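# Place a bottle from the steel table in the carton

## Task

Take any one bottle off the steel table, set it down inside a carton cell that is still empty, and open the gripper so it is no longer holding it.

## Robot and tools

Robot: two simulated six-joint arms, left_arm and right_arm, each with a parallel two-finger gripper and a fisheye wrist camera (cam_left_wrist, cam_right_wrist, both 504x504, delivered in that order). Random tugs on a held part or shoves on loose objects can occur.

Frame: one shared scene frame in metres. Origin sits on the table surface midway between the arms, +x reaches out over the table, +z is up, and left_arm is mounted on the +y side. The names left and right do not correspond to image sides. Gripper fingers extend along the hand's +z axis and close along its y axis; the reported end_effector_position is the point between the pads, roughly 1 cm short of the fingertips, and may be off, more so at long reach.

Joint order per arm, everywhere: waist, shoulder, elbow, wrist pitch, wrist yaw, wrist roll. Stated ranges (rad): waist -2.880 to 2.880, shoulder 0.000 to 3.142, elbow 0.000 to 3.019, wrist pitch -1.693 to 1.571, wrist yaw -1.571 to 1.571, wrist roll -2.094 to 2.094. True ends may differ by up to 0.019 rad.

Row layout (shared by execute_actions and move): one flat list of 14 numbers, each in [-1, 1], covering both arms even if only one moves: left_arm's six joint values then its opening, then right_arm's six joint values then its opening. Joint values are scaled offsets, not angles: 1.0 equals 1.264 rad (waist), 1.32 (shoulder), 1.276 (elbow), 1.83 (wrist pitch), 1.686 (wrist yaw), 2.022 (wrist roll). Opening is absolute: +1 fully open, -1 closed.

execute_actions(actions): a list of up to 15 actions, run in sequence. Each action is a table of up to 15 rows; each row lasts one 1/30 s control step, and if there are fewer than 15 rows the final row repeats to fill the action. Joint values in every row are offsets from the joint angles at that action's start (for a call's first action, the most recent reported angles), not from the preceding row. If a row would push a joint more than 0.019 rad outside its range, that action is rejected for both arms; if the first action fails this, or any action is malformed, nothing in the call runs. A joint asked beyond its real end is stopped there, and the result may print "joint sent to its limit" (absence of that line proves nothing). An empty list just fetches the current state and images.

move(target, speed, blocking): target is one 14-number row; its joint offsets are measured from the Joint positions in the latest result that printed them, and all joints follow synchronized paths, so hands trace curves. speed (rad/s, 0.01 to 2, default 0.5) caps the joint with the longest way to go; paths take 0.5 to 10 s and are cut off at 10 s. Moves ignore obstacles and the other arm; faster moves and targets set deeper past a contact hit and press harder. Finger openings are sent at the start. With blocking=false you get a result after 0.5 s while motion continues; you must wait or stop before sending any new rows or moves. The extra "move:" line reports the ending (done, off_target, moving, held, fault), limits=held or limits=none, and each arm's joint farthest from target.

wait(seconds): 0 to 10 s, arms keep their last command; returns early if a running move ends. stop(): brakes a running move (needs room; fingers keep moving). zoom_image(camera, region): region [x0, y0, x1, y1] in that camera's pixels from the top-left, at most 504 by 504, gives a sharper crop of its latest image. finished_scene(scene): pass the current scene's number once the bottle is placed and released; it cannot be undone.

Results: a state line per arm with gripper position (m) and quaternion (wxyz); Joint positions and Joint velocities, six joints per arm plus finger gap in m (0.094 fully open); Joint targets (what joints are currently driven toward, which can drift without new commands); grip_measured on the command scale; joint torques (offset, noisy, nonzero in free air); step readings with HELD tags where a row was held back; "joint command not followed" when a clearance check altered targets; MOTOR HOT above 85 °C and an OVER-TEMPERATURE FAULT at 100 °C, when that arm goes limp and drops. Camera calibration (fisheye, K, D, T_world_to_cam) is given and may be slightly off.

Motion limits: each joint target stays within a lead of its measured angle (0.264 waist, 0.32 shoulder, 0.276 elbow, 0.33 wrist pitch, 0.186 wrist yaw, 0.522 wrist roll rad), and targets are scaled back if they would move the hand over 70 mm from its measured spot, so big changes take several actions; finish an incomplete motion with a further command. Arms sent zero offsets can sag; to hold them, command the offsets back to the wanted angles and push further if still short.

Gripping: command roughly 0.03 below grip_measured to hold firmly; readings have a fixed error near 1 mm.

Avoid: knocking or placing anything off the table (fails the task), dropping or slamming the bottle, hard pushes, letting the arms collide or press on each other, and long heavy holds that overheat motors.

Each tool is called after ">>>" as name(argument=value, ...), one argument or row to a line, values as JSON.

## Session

>>> execute_actions(
  actions=[],
)

Scene clock: 0.00 s.
left_arm: end_effector_position=(+0.2954, +0.3195, +0.2071) grip_measured=+1.000 end_effector_quat_wxyz=(+0.274, +0.623, +0.732, +0.008) | right_arm: end_effector_position=(+0.1257, -0.8306, +0.1412) grip_measured=+1.000 end_effector_quat_wxyz=(-0.025, +0.478, +0.877, -0.050)
Joint names: [waist, shoulder, elbow, wrist pitch, wrist yaw, wrist roll]
Joint positions: left_arm=[ 0.226  0.772  0.712 -1.08   0.364  1.394  0.094] | right_arm=[-1.504  1.755  1.478 -1.248  0.101 -0.401  0.094]
Joint velocities: left_arm=[-0.015 -0.005 -0.002 -0.007 -0.007 -0.022  0.   ] | right_arm=[-0.015  0.005 -0.012  0.002 -0.022 -0.066  0.   ]
Joint torques (N m, as the arm reports them, + toward a larger angle): no reading
Motor temperatures (°C, as the motors report them): left_arm=[21 22 26 22 19 20] | right_arm=[20 23 25 21 19 20]
Joint targets: left_arm=[0.226 0.773 0.734 -1.078 0.363 1.394] | right_arm=[-1.504 1.756 1.500 -1.247 0.101 -0.401]
camera_calibration (this result's frames):
cam_left_wrist: T_world_to_cam=[[-0.9063, -0.220882, -0.360321, 0.412212], [-0.297149, 0.939283, 0.171612, -0.238868], [0.300537, 0.262601, -0.916907, 0.139847], [0, 0, 0, 1]] pos_world=[0.260579, 0.278691, 0.317748]
cam_right_wrist: T_world_to_cam=[[-0.8303, -0.546874, 0.107382, -0.368099], [-0.389441, 0.707153, 0.590145, 0.551607], [-0.398671, 0.448178, -0.800124, 0.654941], [0, 0, 0, 1]] pos_world=[0.170292, -0.884904, 0.238033]

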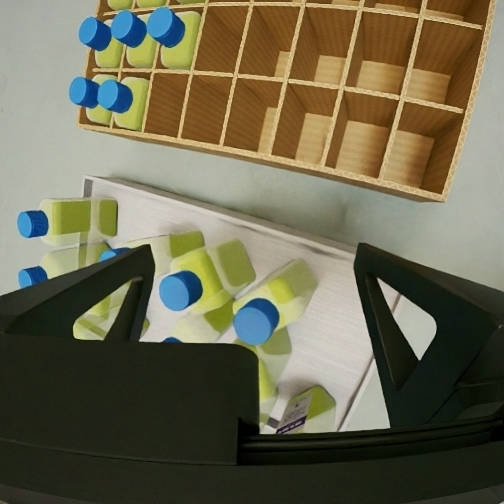

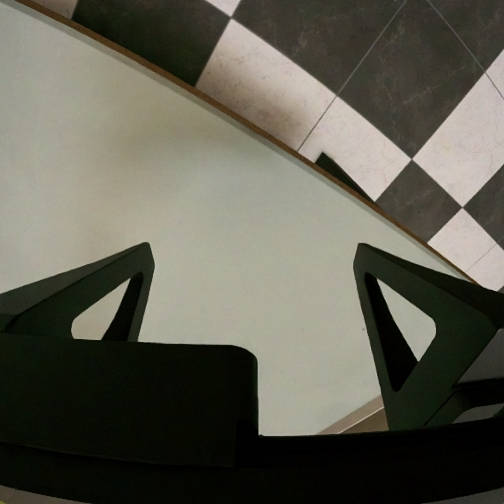

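>>> zoom_image(
  camera="cam_left_wrist",
  region=[130,200,380,450],
)

>>> zoom_image(
  camera="cam_left_wrist",
  region=[140,0,480,210],
)

Region (130, 200, 380, 450) of cam_left_wrist's 504x504 image, scaled by 2.016, with more detail than that image has.

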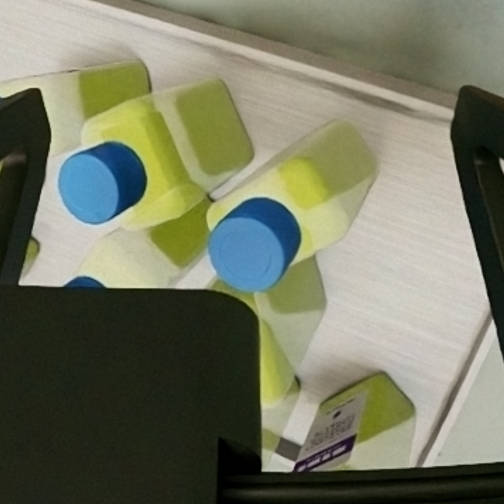

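Region (140, 0, 480, 210) of cam_left_wrist's 504x504 image, scaled by 1.482, with more detail than that image has; it fills the top 311 rows of this view, and the rest is white.

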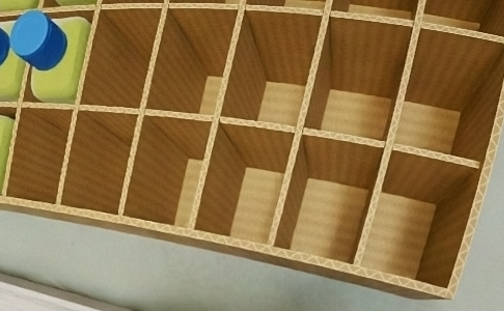

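>>> move(
  target=[-0.027,0.251,0.253,-0.2115,-0.216,-0.4085,0.2,0,0,0.017,0,0,0,1],
  speed=0.9,
)

Scene clock: 51.67 s.
left_arm: end_effector_position=(+0.3034, +0.3756, +0.2091) grip_measured=+0.201 end_effector_quat_wxyz=(-0.001, +0.265, +0.964, -0.002) | right_arm: end_effector_position=(+0.1257, -0.8306, +0.1412) grip_measured=+1.000 end_effector_quat_wxyz=(-0.025, +0.478, +0.877, -0.050)
Joint names: [waist, shoulder, elbow, wrist pitch, wrist yaw, wrist roll]
Joint positions: left_arm=[ 0.207  1.098  0.984 -1.459  0.002  0.582  0.056] | right_arm=[-1.504  1.755  1.478 -1.248  0.101 -0.401  0.094]
Joint velocities: left_arm=[ 0.024  0.005 -0.012  0.002 -0.022 -0.022 -0.001] | right_arm=[-0.015 -0.005 -0.002 -0.002  0.022 -0.037  0.   ]
Joint torques (N m, as the arm reports them, + toward a larger angle): left_arm=[-0.16 -7.48 11.16 -0.33 -0.11 -0.08] | right_arm=[  0.78 -13.47   9.85   0.52  -0.01   0.11]
Motor temperatures (°C, as the motors report them): left_arm=[21 22 33 22 19 20] | right_arm=[20 25 29 21 19 20]
Joint targets: left_arm=[0.192 1.103 1.035 -1.467 -0.001 0.568] | right_arm=[-1.504 1.755 1.499 -1.248 0.101 -0.401]
move: off_target (left_arm, right_arm); limits=none; left_arm: farthest joint: the elbow, 0.051 radians from its target (0.323 radians at the start); right_arm: farthest joint: the elbow, 0.022 radians from its target (0.022 radians at the start)
camera_calibration (this result's frames):
cam_left_wrist: T_world_to_cam=[[-0.514514, -0.857479, -0.00215783, 0.477895], [-0.69968, 0.418372, 0.579149, -0.0569485], [-0.495705, 0.29949, -0.815219, 0.331082], [0, 0, 0, 1]] pos_world=[0.370157, 0.334455, 0.303917]
cam_right_wrist: T_world_to_cam=[[-0.8303, -0.546874, 0.107382, -0.368099], [-0.389441, 0.707153, 0.590145, 0.551607], [-0.398671, 0.448178, -0.800124, 0.654941], [0, 0, 0, 1]] pos_world=[0.170292, -0.884904, 0.238033]

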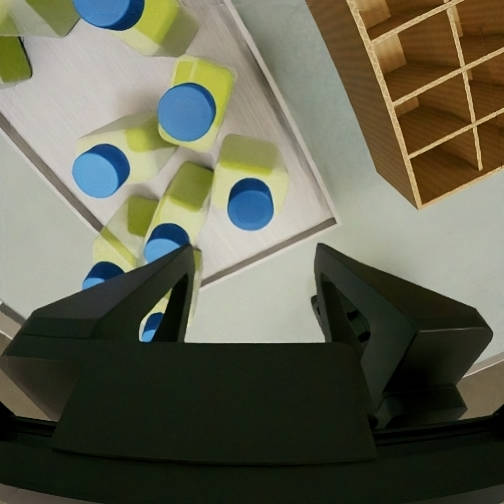

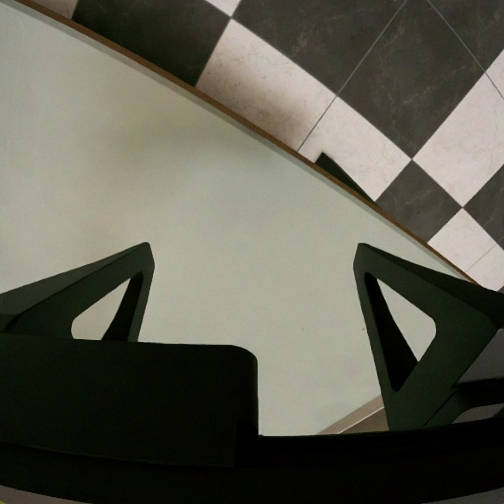

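>>> zoom_image(
  camera="cam_left_wrist",
  region=[150,100,350,300],
)

>>> zoom_image(
  camera="cam_left_wrist",
  region=[294,0,504,210],
)

Region (150, 100, 350, 300) of cam_left_wrist's 504x504 image, scaled by 2.520, with more detail than that image has.

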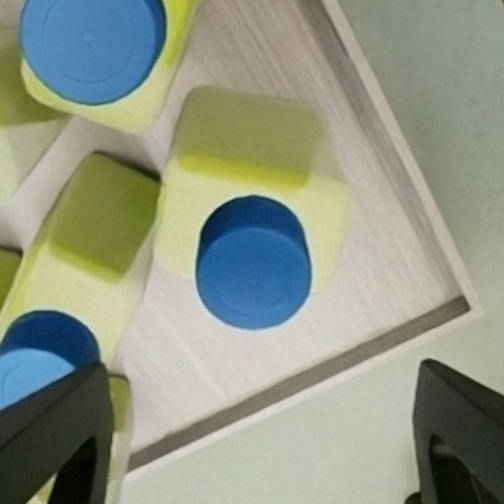

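Region (294, 0, 504, 210) of cam_left_wrist's 504x504 image, scaled by 2.400, with more detail than that image has.

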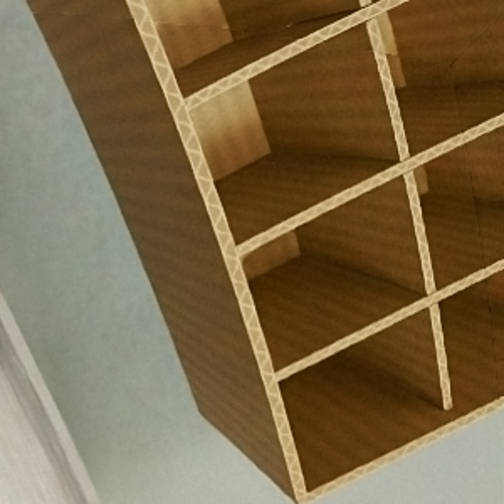

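>>> move(
  target=[0,0.042,-0.12,0.113,0,0.0885,0.05,0,0,0.017,0,0,0,1],
  speed=0.35,
)

Scene clock: 96.03 s.
left_arm: end_effector_position=(+0.3066, +0.3757, +0.1414) grip_measured=+0.051 end_effector_quat_wxyz=(+0.000, +0.344, +0.939, -0.001) | right_arm: end_effector_position=(+0.1257, -0.8306, +0.1412) grip_measured=+1.000 end_effector_quat_wxyz=(-0.025, +0.478, +0.877, -0.050)
Joint names: [waist, shoulder, elbow, wrist pitch, wrist yaw, wrist roll]
Joint positions: left_arm=[ 0.207  1.148  0.838 -1.261  0.002  0.747  0.049] | right_arm=[-1.504  1.755  1.478 -1.248  0.101 -0.401  0.094]
Joint velocities: left_arm=[-0.005  0.005 -0.002 -0.002 -0.022  0.051  0.001] | right_arm=[-0.015  0.005  0.007 -0.002 -0.051 -0.022  0.   ]
Joint torques (N m, as the arm reports them, + toward a larger angle): left_arm=[ 0.94 -8.19  6.86  0.43  0.01  0.24] | right_arm=[  0.72 -13.48   9.82   0.49   0.     0.11]
Motor temperatures (°C, as the motors report them): left_arm=[21 22 36 22 19 20] | right_arm=[20 25 30 21 19 20]
Joint targets: left_arm=[0.207 1.154 0.830 -1.252 0.002 0.761] | right_arm=[-1.504 1.755 1.499 -1.248 0.101 -0.401]
move: off_target (right_arm); limits=none; left_arm: farthest joint: the wrist roll, 0.014 radians from its target (0.180 radians at the start); right_arm: farthest joint: the elbow, 0.022 radians from its target (0.022 radians at the start)
camera_calibration (this result's frames):
cam_left_wrist: T_world_to_cam=[[-0.648496, -0.761209, -0.0038419, 0.484671], [-0.62312, 0.527942, 0.57706, -0.0798702], [-0.437235, 0.376615, -0.816693, 0.230684], [0, 0, 0, 1]] pos_world=[0.365401, 0.324224, 0.23635]
cam_right_wrist: T_world_to_cam=[[-0.8303, -0.546874, 0.107382, -0.368099], [-0.389441, 0.707153, 0.590145, 0.551607], [-0.398671, 0.448178, -0.800124, 0.654941], [0, 0, 0, 1]] pos_world=[0.170292, -0.884904, 0.238033]

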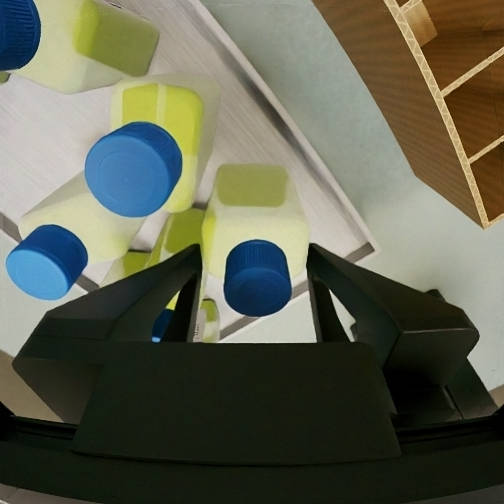

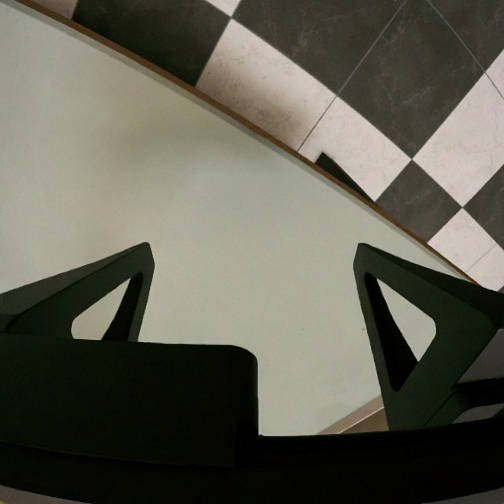

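>>> zoom_image(
  camera="cam_left_wrist",
  region=[170,220,340,350],
)

Region (170, 220, 340, 350) of cam_left_wrist's 504x504 image, scaled by 2.965, with more detail than that image has; it fills the top 385 rows of this view, and the rest is white.

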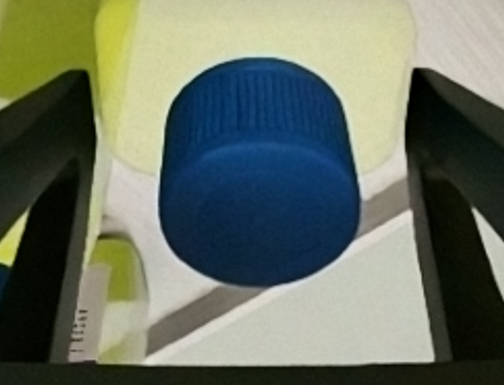

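>>> execute_actions(
  actions=[
    [[0,0,0,0,0,0,-0.1,0,0,0.017,0,0,0,1],[0,0,0,0,0,0,-0.2,0,0,0.017,0,0,0,1],[0,0,0,0,0,0,-0.28,0,0,0.017,0,0,0,1],[0,0,0,0,0,0,-0.33,0,0,0.017,0,0,0,1],[0,0,0.005,0,0,0,-0.36,0,0,0.017,0,0,0,1],[0,0,0.01,0,0,0,-0.39,0,0,0.017,0,0,0,1],[0,0,0.015,0,0,0,-0.42,0,0,0.017,0,0,0,1],[0,-0.002,0.02,0,0,0,-0.45,0,0,0.017,0,0,0,1],[0,-0.004,0.024,0,0,0,-0.48,0,0,0.017,0,0,0,1],[0,-0.005,0.027,0,0,0,-0.51,0,0,0.017,0,0,0,1],[0,-0.006,0.03,0,0,0,-0.52,0,0,0.017,0,0,0,1],[0,-0.007,0.032,0,0,0,-0.52,0,0,0.017,0,0,0,1],[0,-0.008,0.034,0,0,0,-0.52,0,0,0.017,0,0,0,1],[0,-0.009,0.036,0,0,0,-0.52,0,0,0.017,0,0,0,1],[0,-0.009,0.038,0,0,0,-0.52,0,0,0.017,0,0,0,1]],
    [[0,-0.011,0.043,-0.005,0,0,-0.52,0,0,0.017,0,0,0,1],[0,-0.013,0.047,-0.008,0,0,-0.52,0,0,0.017,0,0,0,1],[0,-0.015,0.052,-0.012,0,0,-0.52,0,0,0.017,0,0,0,1],[0,-0.017,0.058,-0.017,0,0,-0.52,0,0,0.017,0,0,0,1],[0,-0.019,0.064,-0.023,0,0,-0.52,0,0,0.017,0,0,0,1],[0,-0.021,0.071,-0.029,0,0,-0.52,0,0,0.017,0,0,0,1],[0,-0.023,0.078,-0.035,0,0,-0.52,0,0,0.017,0,0,0,1],[0,-0.025,0.085,-0.042,0,0,-0.52,0,0,0.017,0,0,0,1],[0,-0.027,0.092,-0.048,0,0,-0.52,0,0,0.017,0,0,0,1],[0,-0.029,0.099,-0.054,0,0,-0.52,0,0,0.017,0,0,0,1],[0,-0.031,0.106,-0.061,0,0,-0.52,0,0,0.017,0,0,0,1],[0,-0.033,0.113,-0.067,0,0,-0.52,0,0,0.017,0,0,0,1],[0,-0.034,0.120,-0.073,0,0,-0.52,0,0,0.017,0,0,0,1],[0,-0.035,0.127,-0.079,0,0,-0.52,0,0,0.017,0,0,0,1],[0,-0.036,0.134,-0.085,0,0,-0.52,0,0,0.017,0,0,0,1]],
    [[0,-0.014,0.065,-0.023,0,0,-0.52,0,0,0.017,0,0,0,1],[0,-0.015,0.072,-0.029,0,0,-0.52,0,0,0.017,0,0,0,1],[0,-0.016,0.079,-0.035,0,0,-0.52,0,0,0.017,0,0,0,1],[0,-0.017,0.086,-0.040,0,0,-0.52,0,0,0.017,0,0,0,1],[0,-0.018,0.093,-0.046,0,0,-0.52,0,0,0.017,0,0,0,1],[0,-0.019,0.100,-0.051,0,0,-0.52,0,0,0.017,0,0,0,1],[0,-0.019,0.107,-0.057,0,0,-0.52,0,0,0.017,0,0,0,1],[0,-0.020,0.114,-0.062,0,0,-0.52,0,0,0.017,0,0,0,1],[0,-0.020,0.121,-0.067,0,0,-0.52,0,0,0.017,0,0,0,1],[0,-0.020,0.128,-0.072,0,0,-0.52,0,0,0.017,0,0,0,1],[0,-0.020,0.134,-0.077,0,0,-0.52,0,0,0.017,0,0,0,1],[0,-0.020,0.139,-0.081,0,0,-0.52,0,0,0.017,0,0,0,1],[0,-0.020,0.144,-0.084,0,0,-0.52,0,0,0.017,0,0,0,1],[0,-0.020,0.148,-0.087,0,0,-0.52,0,0,0.017,0,0,0,1],[0,-0.020,0.151,-0.089,0,0,-0.52,0,0,0.017,0,0,0,1]],
  ],
)

>>> wait(
  seconds=0.3,
)

Scene clock: 154.93 s.
left_arm: end_effector_position=(+0.3062, +0.3756, +0.2413) grip_measured=-0.438 end_effector_quat_wxyz=(+0.006, +0.344, +0.939, +0.001) | right_arm: end_effector_position=(+0.1257, -0.8306, +0.1412) grip_measured=+1.000 end_effector_quat_wxyz=(-0.025, +0.478, +0.877, -0.050)
Joint names: [waist, shoulder, elbow, wrist pitch, wrist yaw, wrist roll]
Joint positions: left_arm=[ 0.207  1.09   1.062 -1.532  0.003  0.747  0.026] | right_arm=[-1.504  1.755  1.478 -1.248  0.101 -0.401  0.094]
Joint velocities: left_arm=[ 0.015 -0.015  0.159 -0.159  0.007  0.051 -0.001] | right_arm=[-0.015 -0.015 -0.017  0.002  0.022  0.095  0.   ]
Joint torques (N m, as the arm reports them, + toward a larger angle): left_arm=[ 1.39 -9.23 11.73 -0.09 -0.01  0.05] | right_arm=[  0.73 -13.49   9.83   0.53   0.     0.1 ]
Motor temperatures (°C, as the motors report them): left_arm=[21 23 32 22 19 20] | right_arm=[20 26 31 21 19 20]
Joint targets: left_arm=[0.207 1.080 1.129 -1.550 0.003 0.747] | right_arm=[-1.504 1.755 1.499 -1.248 0.101 -0.401]
Step readings (joint positions; steps 1 to 15: 1st action; 16 to 30: 2nd action; 31 to 45: 3rd action):
0: left_arm=[0.207 1.148 0.838 -1.261 0.002 0.747] | right_arm=[-1.504 1.755 1.478 -1.248 0.101 -0.401]
1: left_arm=[0.207 1.148 0.838 -1.261 0.002 0.747] | right_arm=[-1.504 1.755 1.478 -1.248 0.101 -0.401]
2: left_arm=[0.207 1.148 0.838 -1.261 0.002 0.747] | right_arm=[-1.504 1.755 1.478 -1.248 0.101 -0.401]
4: left_arm=[0.207 1.147 0.838 -1.261 0.002 0.747] | right_arm=[-1.504 1.755 1.478 -1.248 0.101 -0.401]
8: left_arm=[0.207 1.142 0.838 -1.261 0.003 0.747] | right_arm=[-1.504 1.755 1.478 -1.248 0.101 -0.401]
15: left_arm=[0.207 1.141 0.838 -1.261 0.003 0.747] | right_arm=[-1.504 1.755 1.478 -1.248 0.101 -0.401]
16: left_arm=[0.207 1.141 0.838 -1.261 0.003 0.747] | right_arm=[-1.504 1.755 1.478 -1.248 0.101 -0.401]
17: left_arm=[0.207 1.140 0.838 -1.263 0.003 0.747] | right_arm=[-1.504 1.755 1.478 -1.248 0.101 -0.401]
19: left_arm=[0.207 1.137 0.840 -1.272 0.003 0.747] | right_arm=[-1.504 1.755 1.478 -1.248 0.101 -0.401]
23: left_arm=[0.207 1.129 0.864 -1.310 0.003 0.747] | right_arm=[-1.504 1.755 1.478 -1.248 0.101 -0.401]
30: left_arm=[0.207 1.106 0.936 -1.387 0.003 0.747] | right_arm=[-1.504 1.755 1.478 -1.248 0.101 -0.401]
31: left_arm=[0.207 1.103 0.946 -1.399 0.003 0.747] | right_arm=[-1.504 1.755 1.478 -1.248 0.101 -0.401]
32: left_arm=[0.207 1.101 0.955 -1.410 0.003 0.747] | right_arm=[-1.504 1.755 1.478 -1.248 0.101 -0.401]
34: left_arm=[0.207 1.096 0.972 -1.433 0.003 0.747] | right_arm=[-1.504 1.755 1.478 -1.248 0.101 -0.401]
38: left_arm=[0.207 1.091 1.007 -1.474 0.003 0.747] | right_arm=[-1.504 1.755 1.478 -1.248 0.101 -0.401]
45: Joint positions above
camera_calibration (this result's frames):
cam_left_wrist: T_world_to_cam=[[-0.6487, -0.760959, -0.0113752, 0.48648], [-0.629485, 0.528102, 0.569962, -0.134188], [-0.427711, 0.376895, -0.821592, 0.310311], [0, 0, 0, 1]] pos_world=[0.363833, 0.324102, 0.336965]
cam_right_wrist: T_world_to_cam=[[-0.8303, -0.546874, 0.107382, -0.368099], [-0.389441, 0.707153, 0.590145, 0.551607], [-0.398671, 0.448178, -0.800124, 0.654941], [0, 0, 0, 1]] pos_world=[0.170292, -0.884904, 0.238033]

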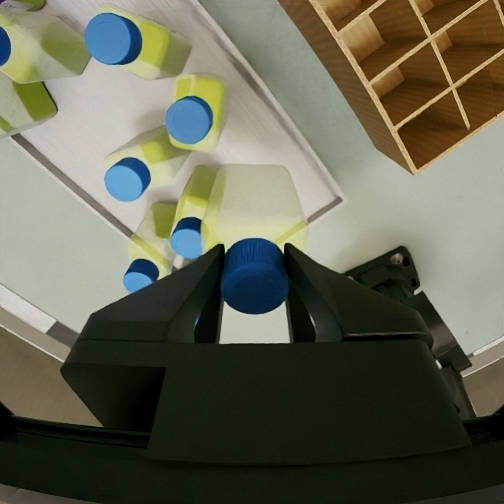

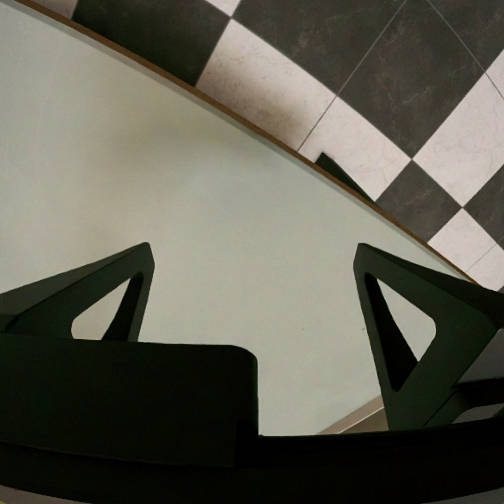

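Scene clock: 155.23 s.
left_arm: end_effector_position=(+0.3060, +0.3756, +0.2459) grip_measured=-0.438 end_effector_quat_wxyz=(+0.007, +0.344, +0.939, +0.001) | right_arm: end_effector_position=(+0.1257, -0.8306, +0.1412) grip_measured=+1.000 end_effector_quat_wxyz=(-0.025, +0.478, +0.877, -0.050)
Joint names: [waist, shoulder, elbow, wrist pitch, wrist yaw, wrist roll]
Joint positions: left_arm=[ 0.207  1.088  1.073 -1.542  0.003  0.747  0.026] | right_arm=[-1.504  1.755  1.478 -1.248  0.101 -0.401  0.094]
Joint velocities: left_arm=[-0.015 -0.005  0.002 -0.012  0.007 -0.037 -0.001] | right_arm=[-0.015 -0.005  0.002 -0.012 -0.066 -0.007  0.   ]
Joint torques (N m, as the arm reports them, + toward a larger angle): left_arm=[ 0.91 -9.42 11.61 -0.35  0.01  0.05] | right_arm=[  0.79 -13.31   9.84   0.5    0.     0.11]
Motor temperatures (°C, as the motors report them): left_arm=[21 23 32 22 19 20] | right_arm=[20 26 31 21 19 20]
Joint targets: left_arm=[0.207 1.080 1.129 -1.550 0.003 0.747] | right_arm=[-1.504 1.755 1.499 -1.248 0.101 -0.401]
wait: 0.30 s; no rest
camera_calibration (this result's frames):
cam_left_wrist: T_world_to_cam=[[-0.648673, -0.760958, -0.0129374, 0.486788], [-0.630787, 0.528043, 0.568576, -0.136126], [-0.425831, 0.376981, -0.822529, 0.3136], [0, 0, 0, 1]] pos_world=[0.36344, 0.324084, 0.341641]
cam_right_wrist: T_world_to_cam=[[-0.8303, -0.546874, 0.107382, -0.368099], [-0.389441, 0.707153, 0.590145, 0.551607], [-0.398671, 0.448178, -0.800124, 0.654941], [0, 0, 0, 1]] pos_world=[0.170292, -0.884904, 0.238033]

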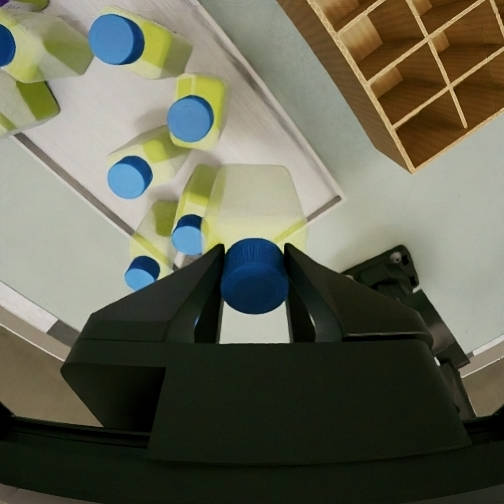

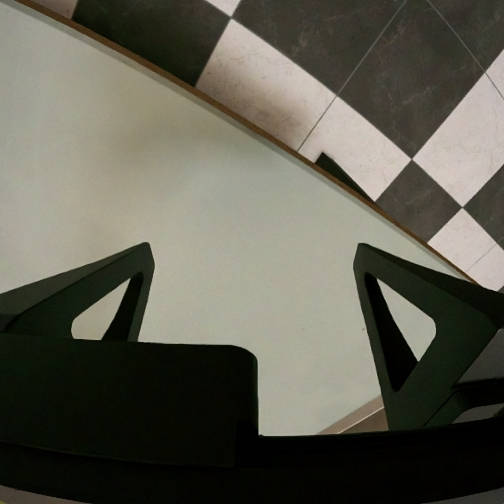

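>>> move(
  target=[-0.3725,0.111,0.015,0.075,0,-0.583,-0.52,0,0,0,0,0,0,1],
  speed=0.9,
)

>>> zoom_image(
  camera="cam_left_wrist",
  region=[130,50,380,300],
)

Scene clock: 164.27 s.
left_arm: end_effector_position=(+0.3222, +0.2263, +0.2046) grip_measured=-0.438 end_effector_quat_wxyz=(-0.000, -0.000, +1.000, -0.001) | right_arm: end_effector_position=(+0.1257, -0.8306, +0.1412) grip_measured=+1.000 end_effector_quat_wxyz=(-0.025, +0.478, +0.877, -0.050)
Joint names: [waist, shoulder, elbow, wrist pitch, wrist yaw, wrist roll]
Joint positions: left_arm=[-0.255  1.23   1.073 -1.414  0.003 -0.418  0.026] | right_arm=[-1.504  1.755  1.478 -1.248  0.101 -0.401  0.094]
Joint velocities: left_arm=[ 0.015 -0.015 -0.007  0.002 -0.007 -0.022 -0.001] | right_arm=[-0.015 -0.005 -0.012 -0.007  0.037 -0.081  0.   ]
Joint torques (N m, as the arm reports them, + toward a larger angle): left_arm=[ 0.33 -9.85  8.9   0.47 -0.08 -0.11] | right_arm=[  0.78 -13.46   8.12   0.52   0.     0.1 ]
Motor temperatures (°C, as the motors report them): left_arm=[21 23 34 22 19 20] | right_arm=[20 26 30 21 19 20]
Joint targets: left_arm=[-0.263 1.234 1.092 -1.405 0.003 -0.432] | right_arm=[-1.504 1.755 1.478 -1.248 0.101 -0.401]
move: done; limits=none; left_arm: farthest joint: the elbow, 0.019 radians from its target (0.019 radians at the start); right_arm: farthest joint: the waist, 0.000 radians from its target (0.000 radians at the start)
camera_calibration (this result's frames):
cam_left_wrist: T_world_to_cam=[[-0.00332793, -0.999989, -0.00318085, 0.227244], [-0.81531, 0.000871519, 0.579024, 0.153031], [-0.579015, 0.00452033, -0.815304, 0.47497], [0, 0, 0, 1]] pos_world=[0.400539, 0.224961, 0.29936]
cam_right_wrist: T_world_to_cam=[[-0.8303, -0.546874, 0.107382, -0.368099], [-0.389441, 0.707153, 0.590145, 0.551607], [-0.398671, 0.448178, -0.800124, 0.654941], [0, 0, 0, 1]] pos_world=[0.170292, -0.884904, 0.238033]

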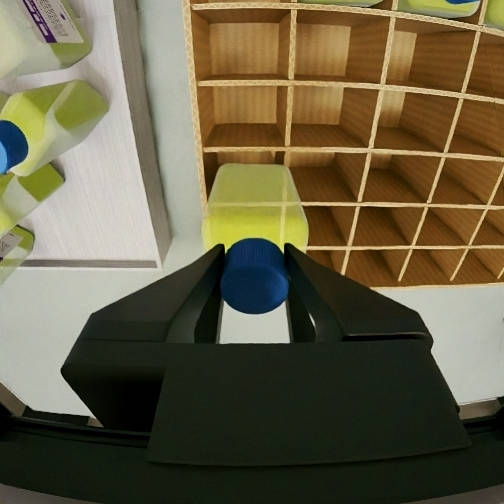

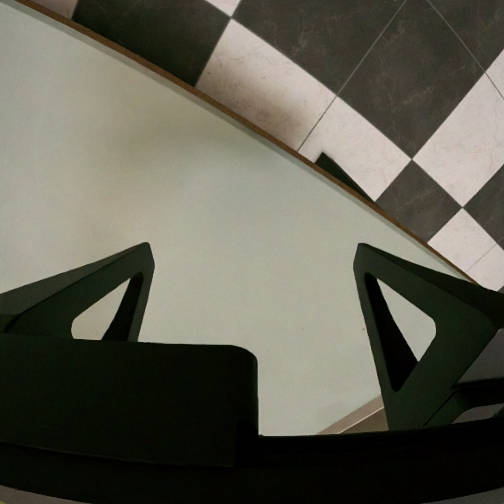

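Region (130, 50, 380, 300) of cam_left_wrist's 504x504 image, scaled by 2.016, with more detail than that image has.

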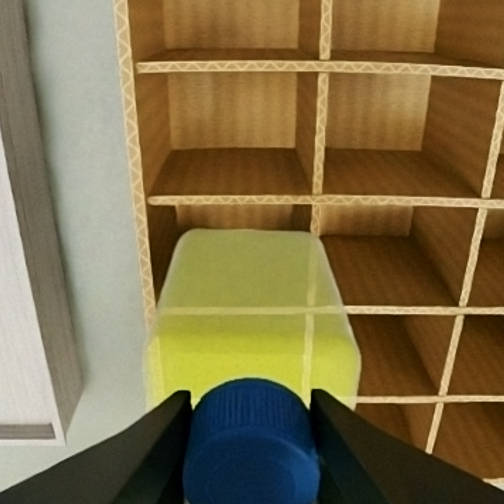

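>>> execute_actions(
  actions=[
    [[0.010,-0.005,0,0.005,0,0,-0.52,0,0,0,0,0,0,1],[0.014,-0.007,-0.003,0.006,0,0,-0.52,0,0,0,0,0,0,1],[0.017,-0.009,-0.006,0.007,0,0,-0.52,0,0,0,0,0,0,1],[0.020,-0.011,-0.009,0.008,0,0,-0.52,0,0,0,0,0,0,1],[0.023,-0.013,-0.012,0.010,0,0,-0.52,0,0,0,0,0,0,1],[0.026,-0.013,-0.015,0.011,0,0,-0.52,0,0,0,0,0,0,1],[0.026,-0.013,-0.018,0.013,0,0,-0.52,0,0,0,0,0,0,1],[0.026,-0.013,-0.0214,0.014,0,0,-0.52,0,0,0,0,0,0,1]],
  ],
)

>>> zoom_image(
  camera="cam_left_wrist",
  region=[130,50,380,300],
)

Scene clock: 185.13 s.
left_arm: end_effector_position=(+0.3217, +0.2338, +0.1980) grip_measured=-0.438 end_effector_quat_wxyz=(-0.000, -0.011, +1.000, -0.001) | right_arm: end_effector_position=(+0.1257, -0.8306, +0.1412) grip_measured=+1.000 end_effector_quat_wxyz=(-0.025, +0.478, +0.877, -0.050)
Joint names: [waist, shoulder, elbow, wrist pitch, wrist yaw, wrist roll]
Joint positions: left_arm=[-0.235  1.223  1.05  -1.397  0.003 -0.418  0.026] | right_arm=[-1.504  1.755  1.478 -1.248  0.101 -0.401  0.094]
Joint velocities: left_arm=[-0.024  0.005 -0.002  0.022 -0.022 -0.051 -0.001] | right_arm=[-0.005 -0.005 -0.007  0.002 -0.007 -0.066  0.   ]
Joint torques (N m, as the arm reports them, + toward a larger angle): left_arm=[  1.96 -10.75   7.2    0.42  -0.08   0.06] | right_arm=[  0.78 -13.43   8.14   0.51   0.     0.11]
Motor temperatures (°C, as the motors report them): left_arm=[21 23 34 22 19 20] | right_arm=[20 26 30 21 19 20]
Joint targets: left_arm=[-0.222 1.212 1.045 -1.388 0.003 -0.418] | right_arm=[-1.504 1.755 1.478 -1.248 0.101 -0.401]
Step readings (joint positions):
0: left_arm=[-0.255 1.230 1.073 -1.414 0.003 -0.418] | right_arm=[-1.504 1.755 1.478 -1.248 0.101 -0.401]
1: left_arm=[-0.255 1.230 1.073 -1.414 0.003 -0.418] | right_arm=[-1.504 1.755 1.478 -1.248 0.101 -0.401]
2: left_arm=[-0.255 1.230 1.073 -1.413 0.003 -0.418] | right_arm=[-1.504 1.755 1.478 -1.248 0.101 -0.401]
4: left_arm=[-0.253 1.230 1.072 -1.410 0.003 -0.418] | right_arm=[-1.504 1.755 1.478 -1.248 0.101 -0.401]
8: left_arm=[-0.240 1.224 1.060 -1.400 0.003 -0.418] | right_arm=[-1.504 1.755 1.478 -1.248 0.101 -0.401]
15: Joint positions above
camera_calibration (this result's frames):
cam_left_wrist: T_world_to_cam=[[0.0172708, -0.999846, -0.00318123, 0.22815], [-0.815155, -0.0159228, 0.579025, 0.160303], [-0.578986, -0.00740701, -0.815304, 0.472043], [0, 0, 0, 1]] pos_world=[0.400038, 0.234164, 0.292765]
cam_right_wrist: T_world_to_cam=[[-0.8303, -0.546874, 0.107382, -0.368099], [-0.389441, 0.707153, 0.590145, 0.551607], [-0.398671, 0.448178, -0.800124, 0.654941], [0, 0, 0, 1]] pos_world=[0.170292, -0.884904, 0.238033]

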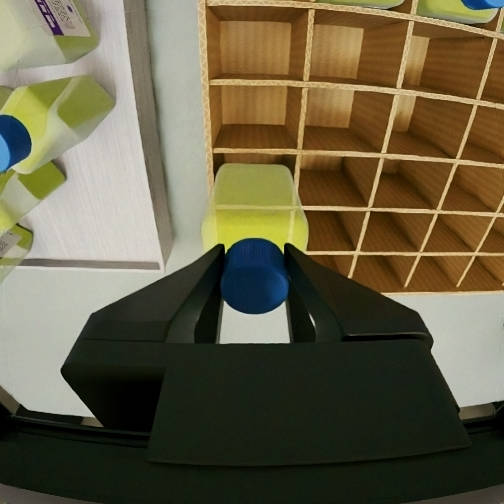

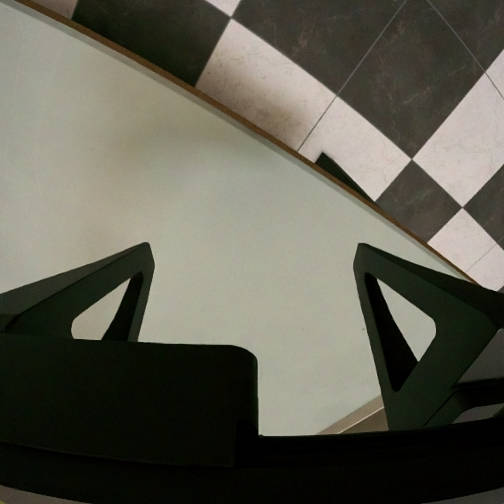

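Region (130, 50, 380, 300) of cam_left_wrist's 504x504 image, scaled by 2.016, with more detail than that image has.

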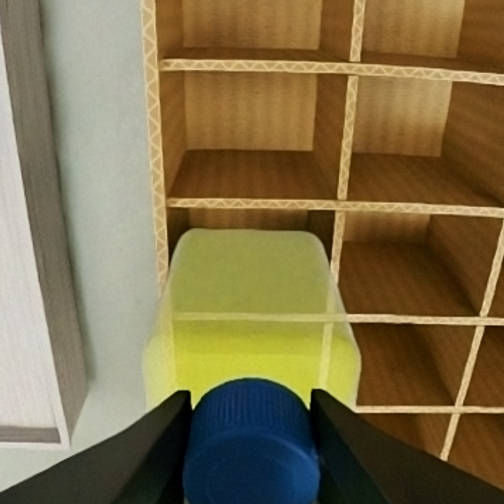

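>>> execute_actions(
  actions=[
    [[0.005,0.005,-0.005,0.007,0,0,-0.52,0,0,0,0,0,0,1],[0.005,0.006,-0.007,0.009,0,0,-0.52,0,0,0,0,0,0,1],[0.005,0.007,-0.010,0.012,0,0,-0.52,0,0,0,0,0,0,1],[0.005,0.008,-0.0133,0.015,0,0,-0.52,0,0,0,0,0,0,1],[0.005,0.009,-0.0167,0.018,0,0,-0.52,0,0,0,0,0,0,1],[0.005,0.010,-0.020,0.021,0,0,-0.52,0,0,0,0,0,0,1],[0.005,0.011,-0.0234,0.024,0,0,-0.52,0,0,0,0,0,0,1],[0.005,0.012,-0.0268,0.027,0,0,-0.52,0,0,0,0,0,0,1],[0.005,0.013,-0.0301,0.030,0,0,-0.52,0,0,0,0,0,0,1],[0.005,0.014,-0.0335,0.033,0,0,-0.52,0,0,0,0,0,0,1],[0.005,0.015,-0.0368,0.036,0,0,-0.52,0,0,0,0,0,0,1],[0.005,0.016,-0.0402,0.039,0,0,-0.52,0,0,0,0,0,0,1],[0.005,0.017,-0.0436,0.042,0,0,-0.52,0,0,0,0,0,0,1],[0.005,0.018,-0.0469,0.045,0,0,-0.52,0,0,0,0,0,0,1],[0.005,0.019,-0.0503,0.0476,0,0,-0.52,0,0,0,0,0,0,1]],
  ],
)

>>> wait(
  seconds=0.35,
)

Scene clock: 206.07 s.
left_arm: end_effector_position=(+0.3226, +0.2334, +0.1738) grip_measured=-0.438 end_effector_quat_wxyz=(+0.000, -0.011, +1.000, -0.002) | right_arm: end_effector_position=(+0.1257, -0.8306, +0.1412) grip_measured=+1.000 end_effector_quat_wxyz=(-0.025, +0.478, +0.877, -0.050)
Joint names: [waist, shoulder, elbow, wrist pitch, wrist yaw, wrist roll]
Joint positions: left_arm=[-0.235  1.239  0.998 -1.329  0.003 -0.418  0.026] | right_arm=[-1.504  1.755  1.478 -1.248  0.101 -0.401  0.094]
Joint velocities: left_arm=[ 0.005  0.044 -0.125  0.178  0.022  0.007  0.   ] | right_arm=[-0.005 -0.015 -0.007  0.002 -0.022 -0.007  0.   ]
Joint torques (N m, as the arm reports them, + toward a larger angle): left_arm=[ 1.24 -9.45  7.03  0.77 -0.07  0.05] | right_arm=[  0.79 -13.47   8.13   0.52   0.     0.11]
Motor temperatures (°C, as the motors report them): left_arm=[21 23 32 22 19 20] | right_arm=[20 26 29 21 19 20]
Joint targets: left_arm=[-0.228 1.249 0.986 -1.310 0.003 -0.418] | right_arm=[-1.504 1.755 1.478 -1.248 0.101 -0.401]
Step readings (joint positions):
0: left_arm=[-0.235 1.223 1.050 -1.397 0.003 -0.418] | right_arm=[-1.504 1.755 1.478 -1.248 0.101 -0.401]
1: left_arm=[-0.235 1.223 1.050 -1.396 0.003 -0.418] | right_arm=[-1.504 1.755 1.478 -1.248 0.101 -0.401]
2: left_arm=[-0.235 1.223 1.050 -1.394 0.003 -0.418] | right_arm=[-1.504 1.755 1.478 -1.248 0.101 -0.401]
4: left_arm=[-0.235 1.223 1.047 -1.387 0.003 -0.418] | right_arm=[-1.504 1.755 1.478 -1.248 0.101 -0.401]
8: left_arm=[-0.235 1.225 1.031 -1.366 0.003 -0.418] | right_arm=[-1.504 1.755 1.478 -1.248 0.101 -0.401]
15: Joint positions above
camera_calibration (this result's frames):
cam_left_wrist: T_world_to_cam=[[0.0172748, -0.999847, -0.00256731, 0.227545], [-0.815969, -0.0155817, 0.577886, 0.175431], [-0.577838, -0.00788803, -0.816113, 0.452814], [0, 0, 0, 1]] pos_world=[0.400868, 0.233816, 0.268752]
cam_right_wrist: T_world_to_cam=[[-0.8303, -0.546874, 0.107382, -0.368099], [-0.389441, 0.707153, 0.590145, 0.551607], [-0.398671, 0.448178, -0.800124, 0.654941], [0, 0, 0, 1]] pos_world=[0.170292, -0.884904, 0.238033]

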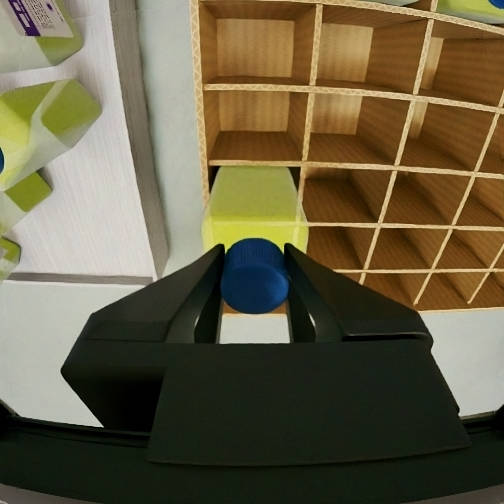

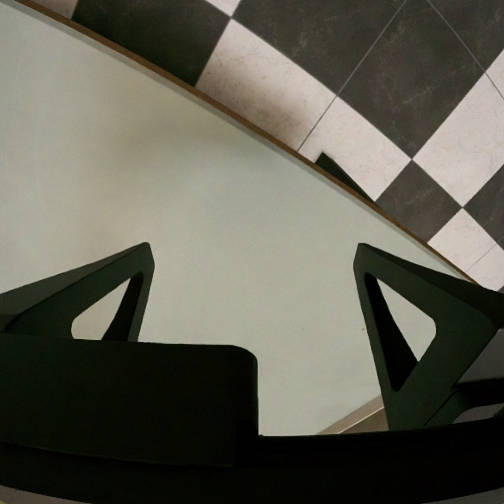

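Scene clock: 206.43 s.
left_arm: end_effector_position=(+0.3223, +0.2336, +0.1691) grip_measured=-0.438 end_effector_quat_wxyz=(-0.002, -0.011, +1.000, -0.001) | right_arm: end_effector_position=(+0.1257, -0.8306, +0.1412) grip_measured=+1.000 end_effector_quat_wxyz=(-0.025, +0.478, +0.877, -0.050)
Joint names: [waist, shoulder, elbow, wrist pitch, wrist yaw, wrist roll]
Joint positions: left_arm=[-0.235  1.244  0.99  -1.319  0.003 -0.418  0.026] | right_arm=[-1.504  1.755  1.478 -1.248  0.101 -0.401  0.094]
Joint velocities: left_arm=[-0.015 -0.005  0.002 -0.007 -0.154  0.037 -0.   ] | right_arm=[-0.015 -0.015 -0.007  0.002 -0.066 -0.051  0.   ]
Joint torques (N m, as the arm reports them, + toward a larger angle): left_arm=[ 1.41 -9.7   7.1   0.42 -0.08  0.05] | right_arm=[  0.75 -13.43   8.14   0.51  -0.01   0.11]
Motor temperatures (°C, as the motors report them): left_arm=[21 23 32 22 19 20] | right_arm=[20 26 29 21 19 20]
Joint targets: left_arm=[-0.228 1.248 0.986 -1.310 0.003 -0.418] | right_arm=[-1.504 1.755 1.478 -1.248 0.101 -0.401]
wait: 0.37 s; at rest by 0.30 s
camera_calibration (this result's frames):
cam_left_wrist: T_world_to_cam=[[0.0172631, -0.999843, -0.00410209, 0.22793], [-0.81393, -0.0164357, 0.58073, 0.177013], [-0.580706, -0.00668637, -0.814086, 0.449022], [0, 0, 0, 1]] pos_world=[0.400891, 0.233806, 0.263681]
cam_right_wrist: T_world_to_cam=[[-0.8303, -0.546874, 0.107382, -0.368099], [-0.389441, 0.707153, 0.590145, 0.551607], [-0.398671, 0.448178, -0.800124, 0.654941], [0, 0, 0, 1]] pos_world=[0.170292, -0.884904, 0.238033]

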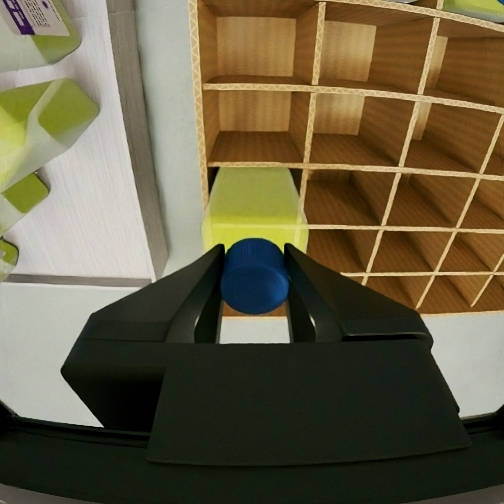

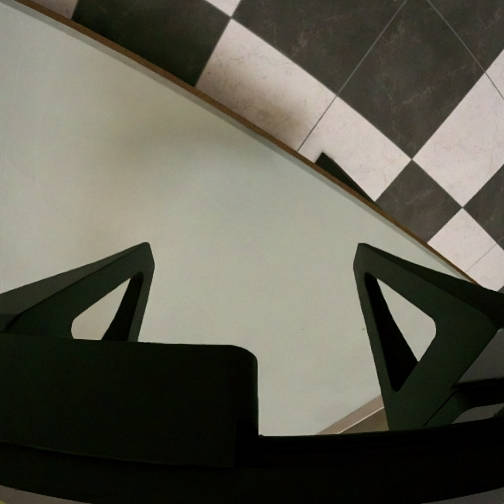

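>>> execute_actions(
  actions=[
    [[0,0.004,-0.004,0.007,0,0,-0.52,0,0,0,0,0,0,1],[0,0.005,-0.006,0.009,0,0,-0.52,0,0,0,0,0,0,1],[0,0.006,-0.009,0.012,0,0,-0.52,0,0,0,0,0,0,1],[0,0.007,-0.0122,0.015,0,0,-0.52,0,0,0,0,0,0,1],[0,0.008,-0.0154,0.018,0,0,-0.52,0,0,0,0,0,0,1],[0,0.009,-0.0186,0.021,0,0,-0.52,0,0,0,0,0,0,1],[0,0.010,-0.0218,0.024,0,0,-0.52,0,0,0,0,0,0,1],[0,0.0112,-0.025,0.027,0,0,-0.52,0,0,0,0,0,0,1],[0,0.0124,-0.0282,0.030,0,0,-0.52,0,0,0,0,0,0,1],[0,0.0136,-0.0314,0.033,0,0,-0.52,0,0,0,0,0,0,1],[0,0.0148,-0.0346,0.0362,0,0,-0.52,0,0,0,0,0,0,1],[0,0.016,-0.0378,0.0393,0,0,-0.52,0,0,0,0,0,0,1],[0,0.0172,-0.041,0.0425,0,0,-0.52,0,0,0,0,0,0,1],[0,0.0184,-0.0442,0.0456,0,0,-0.52,0,0,0,0,0,0,1],[0,0.0196,-0.0472,0.0487,0,0,-0.52,0,0,0,0,0,0,1]],
    [[0,0.0091,-0.0121,0.0134,0,0,-0.52,0,0,0,0,0,0,1],[0,0.0106,-0.0149,0.0164,0,0,-0.52,0,0,0,0,0,0,1],[0,0.0122,-0.0176,0.0194,0,0,-0.52,0,0,0,0,0,0,1],[0,0.0137,-0.0203,0.0224,0,0,-0.52,0,0,0,0,0,0,1],[0,0.0152,-0.0231,0.0254,0,0,-0.52,0,0,0,0,0,0,1],[0,0.0168,-0.0258,0.0284,0,0,-0.52,0,0,0,0,0,0,1],[0,0.0183,-0.0285,0.0314,0,0,-0.52,0,0,0,0,0,0,1],[0,0.0198,-0.0313,0.0344,0,0,-0.52,0,0,0,0,0,0,1],[0,0.0214,-0.034,0.0374,0,0,-0.52,0,0,0,0,0,0,1],[0,0.0229,-0.0367,0.0404,0,0,-0.52,0,0,0,0,0,0,1],[0,0.0244,-0.0395,0.0434,0,0,-0.52,0,0,0,0,0,0,1],[0,0.026,-0.0422,0.0464,0,0,-0.52,0,0,0,0,0,0,1],[0,0.0275,-0.0449,0.0494,0,0,-0.52,0,0,0,0,0,0,1],[0,0.029,-0.0477,0.0524,0,0,-0.52,0,0,0,0,0,0,1],[0,0.0306,-0.0504,0.0554,0,0,-0.52,0,0,0,0,0,0,1]],
  ],
)

>>> wait(
  seconds=0.35,
)

Scene clock: 238.23 s.
left_arm: end_effector_position=(+0.3234, +0.2331, +0.1193) grip_measured=-0.438 end_effector_quat_wxyz=(+0.002, -0.011, +1.000, -0.002) | right_arm: end_effector_position=(+0.1257, -0.8306, +0.1412) grip_measured=+1.000 end_effector_quat_wxyz=(-0.025, +0.478, +0.877, -0.050)
Joint names: [waist, shoulder, elbow, wrist pitch, wrist yaw, wrist roll]
Joint positions: left_arm=[-0.235  1.287  0.89  -1.167  0.003 -0.418  0.026] | right_arm=[-1.504  1.755  1.478 -1.248  0.101 -0.401  0.094]
Joint velocities: left_arm=[ 0.005  0.054 -0.11   0.149 -0.066 -0.022  0.001] | right_arm=[ 0.005  0.005  0.002  0.012  0.051 -0.051  0.   ]
Joint torques (N m, as the arm reports them, + toward a larger angle): left_arm=[  0.76 -10.49   6.5    0.4   -0.02   0.05] | right_arm=[  0.74 -13.41   8.15   0.52  -0.01   0.11]
Motor temperatures (°C, as the motors report them): left_arm=[21 23 32 22 19 20] | right_arm=[20 26 29 21 19 20]
Joint targets: left_arm=[-0.235 1.299 0.877 -1.148 0.003 -0.418] | right_arm=[-1.504 1.755 1.478 -1.248 0.101 -0.401]
Step readings (joint positions; steps 1 to 15: 1st action; 16 to 30: 2nd action):
0: left_arm=[-0.235 1.244 0.990 -1.319 0.003 -0.418] | right_arm=[-1.504 1.755 1.478 -1.248 0.101 -0.401]
1: left_arm=[-0.235 1.244 0.990 -1.318 0.003 -0.418] | right_arm=[-1.504 1.755 1.478 -1.248 0.101 -0.401]
2: left_arm=[-0.235 1.244 0.990 -1.316 0.003 -0.418] | right_arm=[-1.504 1.755 1.478 -1.248 0.101 -0.401]
4: left_arm=[-0.235 1.244 0.987 -1.308 0.003 -0.418] | right_arm=[-1.504 1.755 1.478 -1.248 0.101 -0.401]
8: left_arm=[-0.235 1.245 0.973 -1.287 0.003 -0.418] | right_arm=[-1.504 1.755 1.478 -1.248 0.101 -0.401]
15: left_arm=[-0.235 1.259 0.941 -1.249 0.003 -0.418] | right_arm=[-1.504 1.755 1.478 -1.248 0.101 -0.401]
16: left_arm=[-0.235 1.261 0.938 -1.244 0.003 -0.418] | right_arm=[-1.504 1.755 1.478 -1.248 0.101 -0.401]
17: left_arm=[-0.235 1.263 0.934 -1.238 0.003 -0.418] | right_arm=[-1.504 1.755 1.478 -1.248 0.101 -0.401]
19: left_arm=[-0.235 1.266 0.927 -1.228 0.003 -0.418] | right_arm=[-1.504 1.755 1.478 -1.248 0.101 -0.401]
23: left_arm=[-0.235 1.273 0.914 -1.205 0.003 -0.418] | right_arm=[-1.504 1.755 1.478 -1.248 0.101 -0.401]
30: Joint positions above
camera_calibration (this result's frames):
cam_left_wrist: T_world_to_cam=[[0.0172818, -0.99985, -0.000725518, 0.226866], [-0.818401, -0.0145624, 0.574463, 0.208488], [-0.574387, -0.00933396, -0.818531, 0.408245], [0, 0, 0, 1]] pos_world=[0.401197, 0.233678, 0.214557]
cam_right_wrist: T_world_to_cam=[[-0.8303, -0.546874, 0.107382, -0.368099], [-0.389441, 0.707153, 0.590145, 0.551607], [-0.398671, 0.448178, -0.800124, 0.654941], [0, 0, 0, 1]] pos_world=[0.170292, -0.884904, 0.238033]

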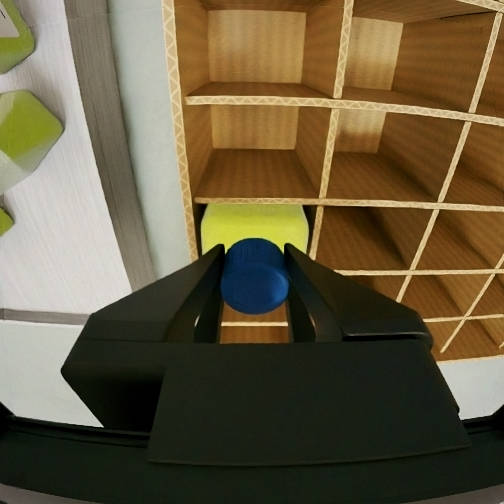

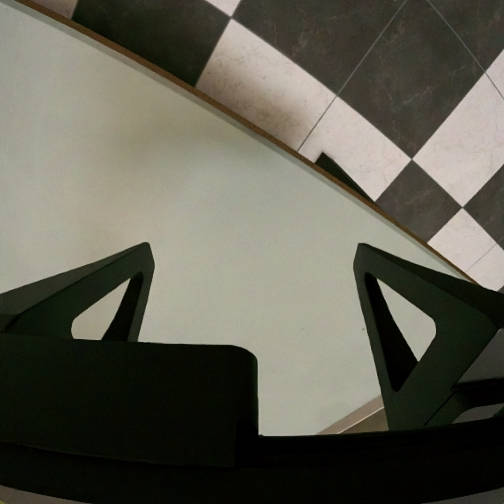

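Scene clock: 238.60 s.
left_arm: end_effector_position=(+0.3228, +0.2334, +0.1144) grip_measured=-0.438 end_effector_quat_wxyz=(+0.000, -0.011, +1.000, -0.002) | right_arm: end_effector_position=(+0.1257, -0.8306, +0.1412) grip_measured=+1.000 end_effector_quat_wxyz=(-0.025, +0.478, +0.877, -0.050)
Joint names: [waist, shoulder, elbow, wrist pitch, wrist yaw, wrist roll]
Joint positions: left_arm=[-0.235  1.294  0.882 -1.156  0.003 -0.418  0.026] | right_arm=[-1.504  1.755  1.478 -1.248  0.101 -0.401  0.094]
Joint velocities: left_arm=[ 0.034 -0.005 -0.002  0.012  0.066  0.007 -0.   ] | right_arm=[-0.015 -0.005 -0.007 -0.012 -0.037 -0.051  0.   ]
Joint torques (N m, as the arm reports them, + toward a larger angle): left_arm=[  0.93 -10.23   6.73   0.51  -0.08   0.05] | right_arm=[  0.87 -13.45   8.15   0.54  -0.01   0.11]
Motor temperatures (°C, as the motors report them): left_arm=[21 23 32 22 19 20] | right_arm=[20 26 29 21 19 20]
Joint targets: left_arm=[-0.235 1.299 0.877 -1.148 0.003 -0.418] | right_arm=[-1.504 1.755 1.478 -1.248 0.101 -0.401]
wait: 0.37 s; at rest by 0.30 s
camera_calibration (this result's frames):
cam_left_wrist: T_world_to_cam=[[0.0172757, -0.999848, -0.00241383, 0.227315], [-0.816172, -0.0154965, 0.577601, 0.209992], [-0.577551, -0.00800836, -0.816316, 0.404308], [0, 0, 0, 1]] pos_world=[0.400971, 0.233773, 0.2093]
cam_right_wrist: T_world_to_cam=[[-0.8303, -0.546874, 0.107382, -0.368099], [-0.389441, 0.707153, 0.590145, 0.551607], [-0.398671, 0.448178, -0.800124, 0.654941], [0, 0, 0, 1]] pos_world=[0.170292, -0.884904, 0.238033]

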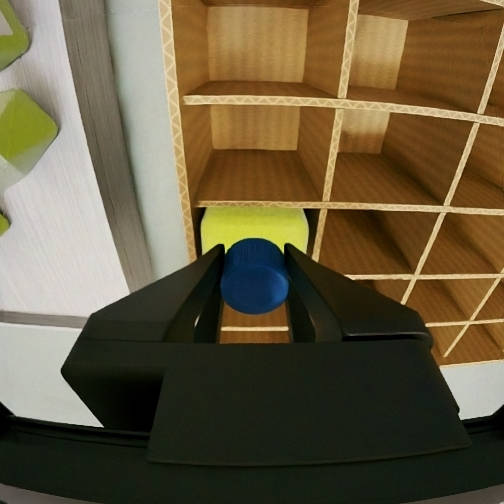

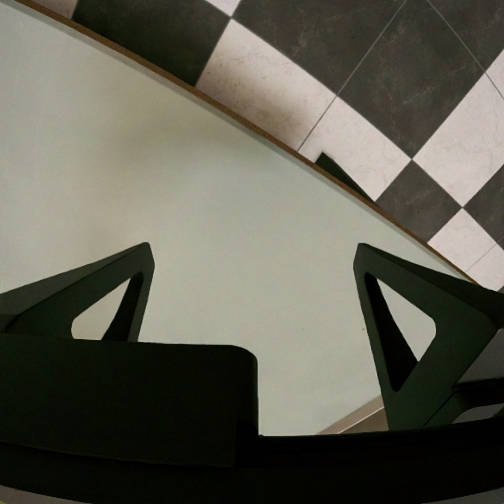

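>>> execute_actions(
  actions=[
    [[0,0.004,-0.005,0.006,0,0,-0.52,0,0,0,0,0,0,1],[0,0.005,-0.006,0.0075,0,0,-0.52,0,0,0,0,0,0,1],[0,0.006,-0.0075,0.009,0,0,-0.52,0,0,0,0,0,0,1],[0,0.007,-0.009,0.0105,0,0,-0.52,0,0,0,0,0,0,1],[0,0.008,-0.0105,0.012,0,0,-0.52,0,0,0,0,0,0,1],[0,0.009,-0.012,0.0135,0,0,-0.52,0,0,0,0,0,0,1],[0,0.010,-0.013,0.015,0,0,-0.52,0,0,0,0,0,0,1],[0,0.011,-0.0145,0.0165,0,0,-0.52,0,0,0,0,0,0,1]],
  ],
)

Scene clock: 247.60 s.
left_arm: end_effector_position=(+0.3226, +0.2335, +0.1076) grip_measured=-0.438 end_effector_quat_wxyz=(+0.001, -0.011, +1.000, -0.002) | right_arm: end_effector_position=(+0.1257, -0.8306, +0.1412) grip_measured=+1.000 end_effector_quat_wxyz=(-0.025, +0.478, +0.877, -0.050)
Joint names: [waist, shoulder, elbow, wrist pitch, wrist yaw, wrist roll]
Joint positions: left_arm=[-0.235  1.301  0.869 -1.135  0.003 -0.418  0.026] | right_arm=[-1.504  1.755  1.478 -1.248  0.101 -0.401  0.094]
Joint velocities: left_arm=[-0.005  0.005  0.007 -0.007  0.007  0.051  0.   ] | right_arm=[ 0.005 -0.005 -0.002  0.002 -0.007  0.037  0.   ]
Joint torques (N m, as the arm reports them, + toward a larger angle): left_arm=[  0.5  -10.32   6.6    0.43  -0.1    0.09] | right_arm=[  0.73 -13.42   8.14   0.55  -0.01   0.11]
Motor temperatures (°C, as the motors report them): left_arm=[21 23 31 22 19 20] | right_arm=[20 26 29 21 19 20]
Joint targets: left_arm=[-0.235 1.309 0.863 -1.126 0.003 -0.418] | right_arm=[-1.504 1.755 1.478 -1.248 0.101 -0.401]
Step readings (joint positions):
0: left_arm=[-0.235 1.294 0.882 -1.156 0.003 -0.418] | right_arm=[-1.504 1.755 1.478 -1.248 0.101 -0.401]
1: left_arm=[-0.235 1.294 0.882 -1.156 0.003 -0.418] | right_arm=[-1.504 1.755 1.478 -1.248 0.101 -0.401]
2: left_arm=[-0.235 1.294 0.882 -1.155 0.003 -0.418] | right_arm=[-1.504 1.755 1.478 -1.248 0.101 -0.401]
4: left_arm=[-0.235 1.294 0.881 -1.150 0.003 -0.418] | right_arm=[-1.504 1.755 1.478 -1.248 0.101 -0.401]
8: left_arm=[-0.235 1.296 0.874 -1.139 0.003 -0.418] | right_arm=[-1.504 1.755 1.478 -1.248 0.101 -0.401]
15: Joint positions above
camera_calibration (this result's frames):
cam_left_wrist: T_world_to_cam=[[0.0172773, -0.999849, -0.00210686, 0.227348], [-0.816578, -0.0153263, 0.577031, 0.213907], [-0.576976, -0.00824912, -0.816719, 0.398581], [0, 0, 0, 1]] pos_world=[0.400716, 0.23388, 0.202577]
cam_right_wrist: T_world_to_cam=[[-0.8303, -0.546874, 0.107382, -0.368099], [-0.389441, 0.707153, 0.590145, 0.551607], [-0.398671, 0.448178, -0.800124, 0.654941], [0, 0, 0, 1]] pos_world=[0.170292, -0.884904, 0.238033]

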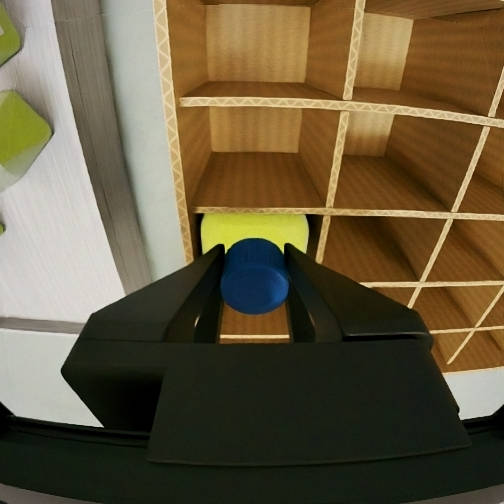

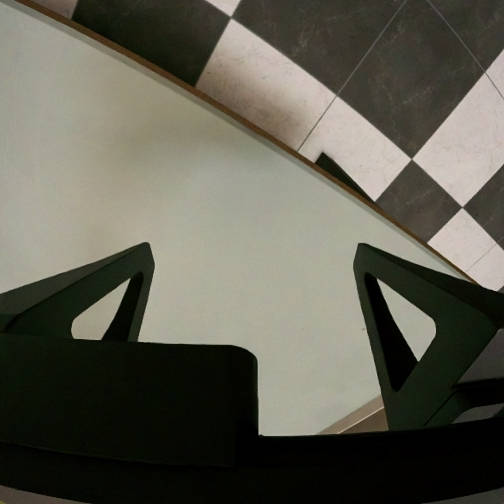

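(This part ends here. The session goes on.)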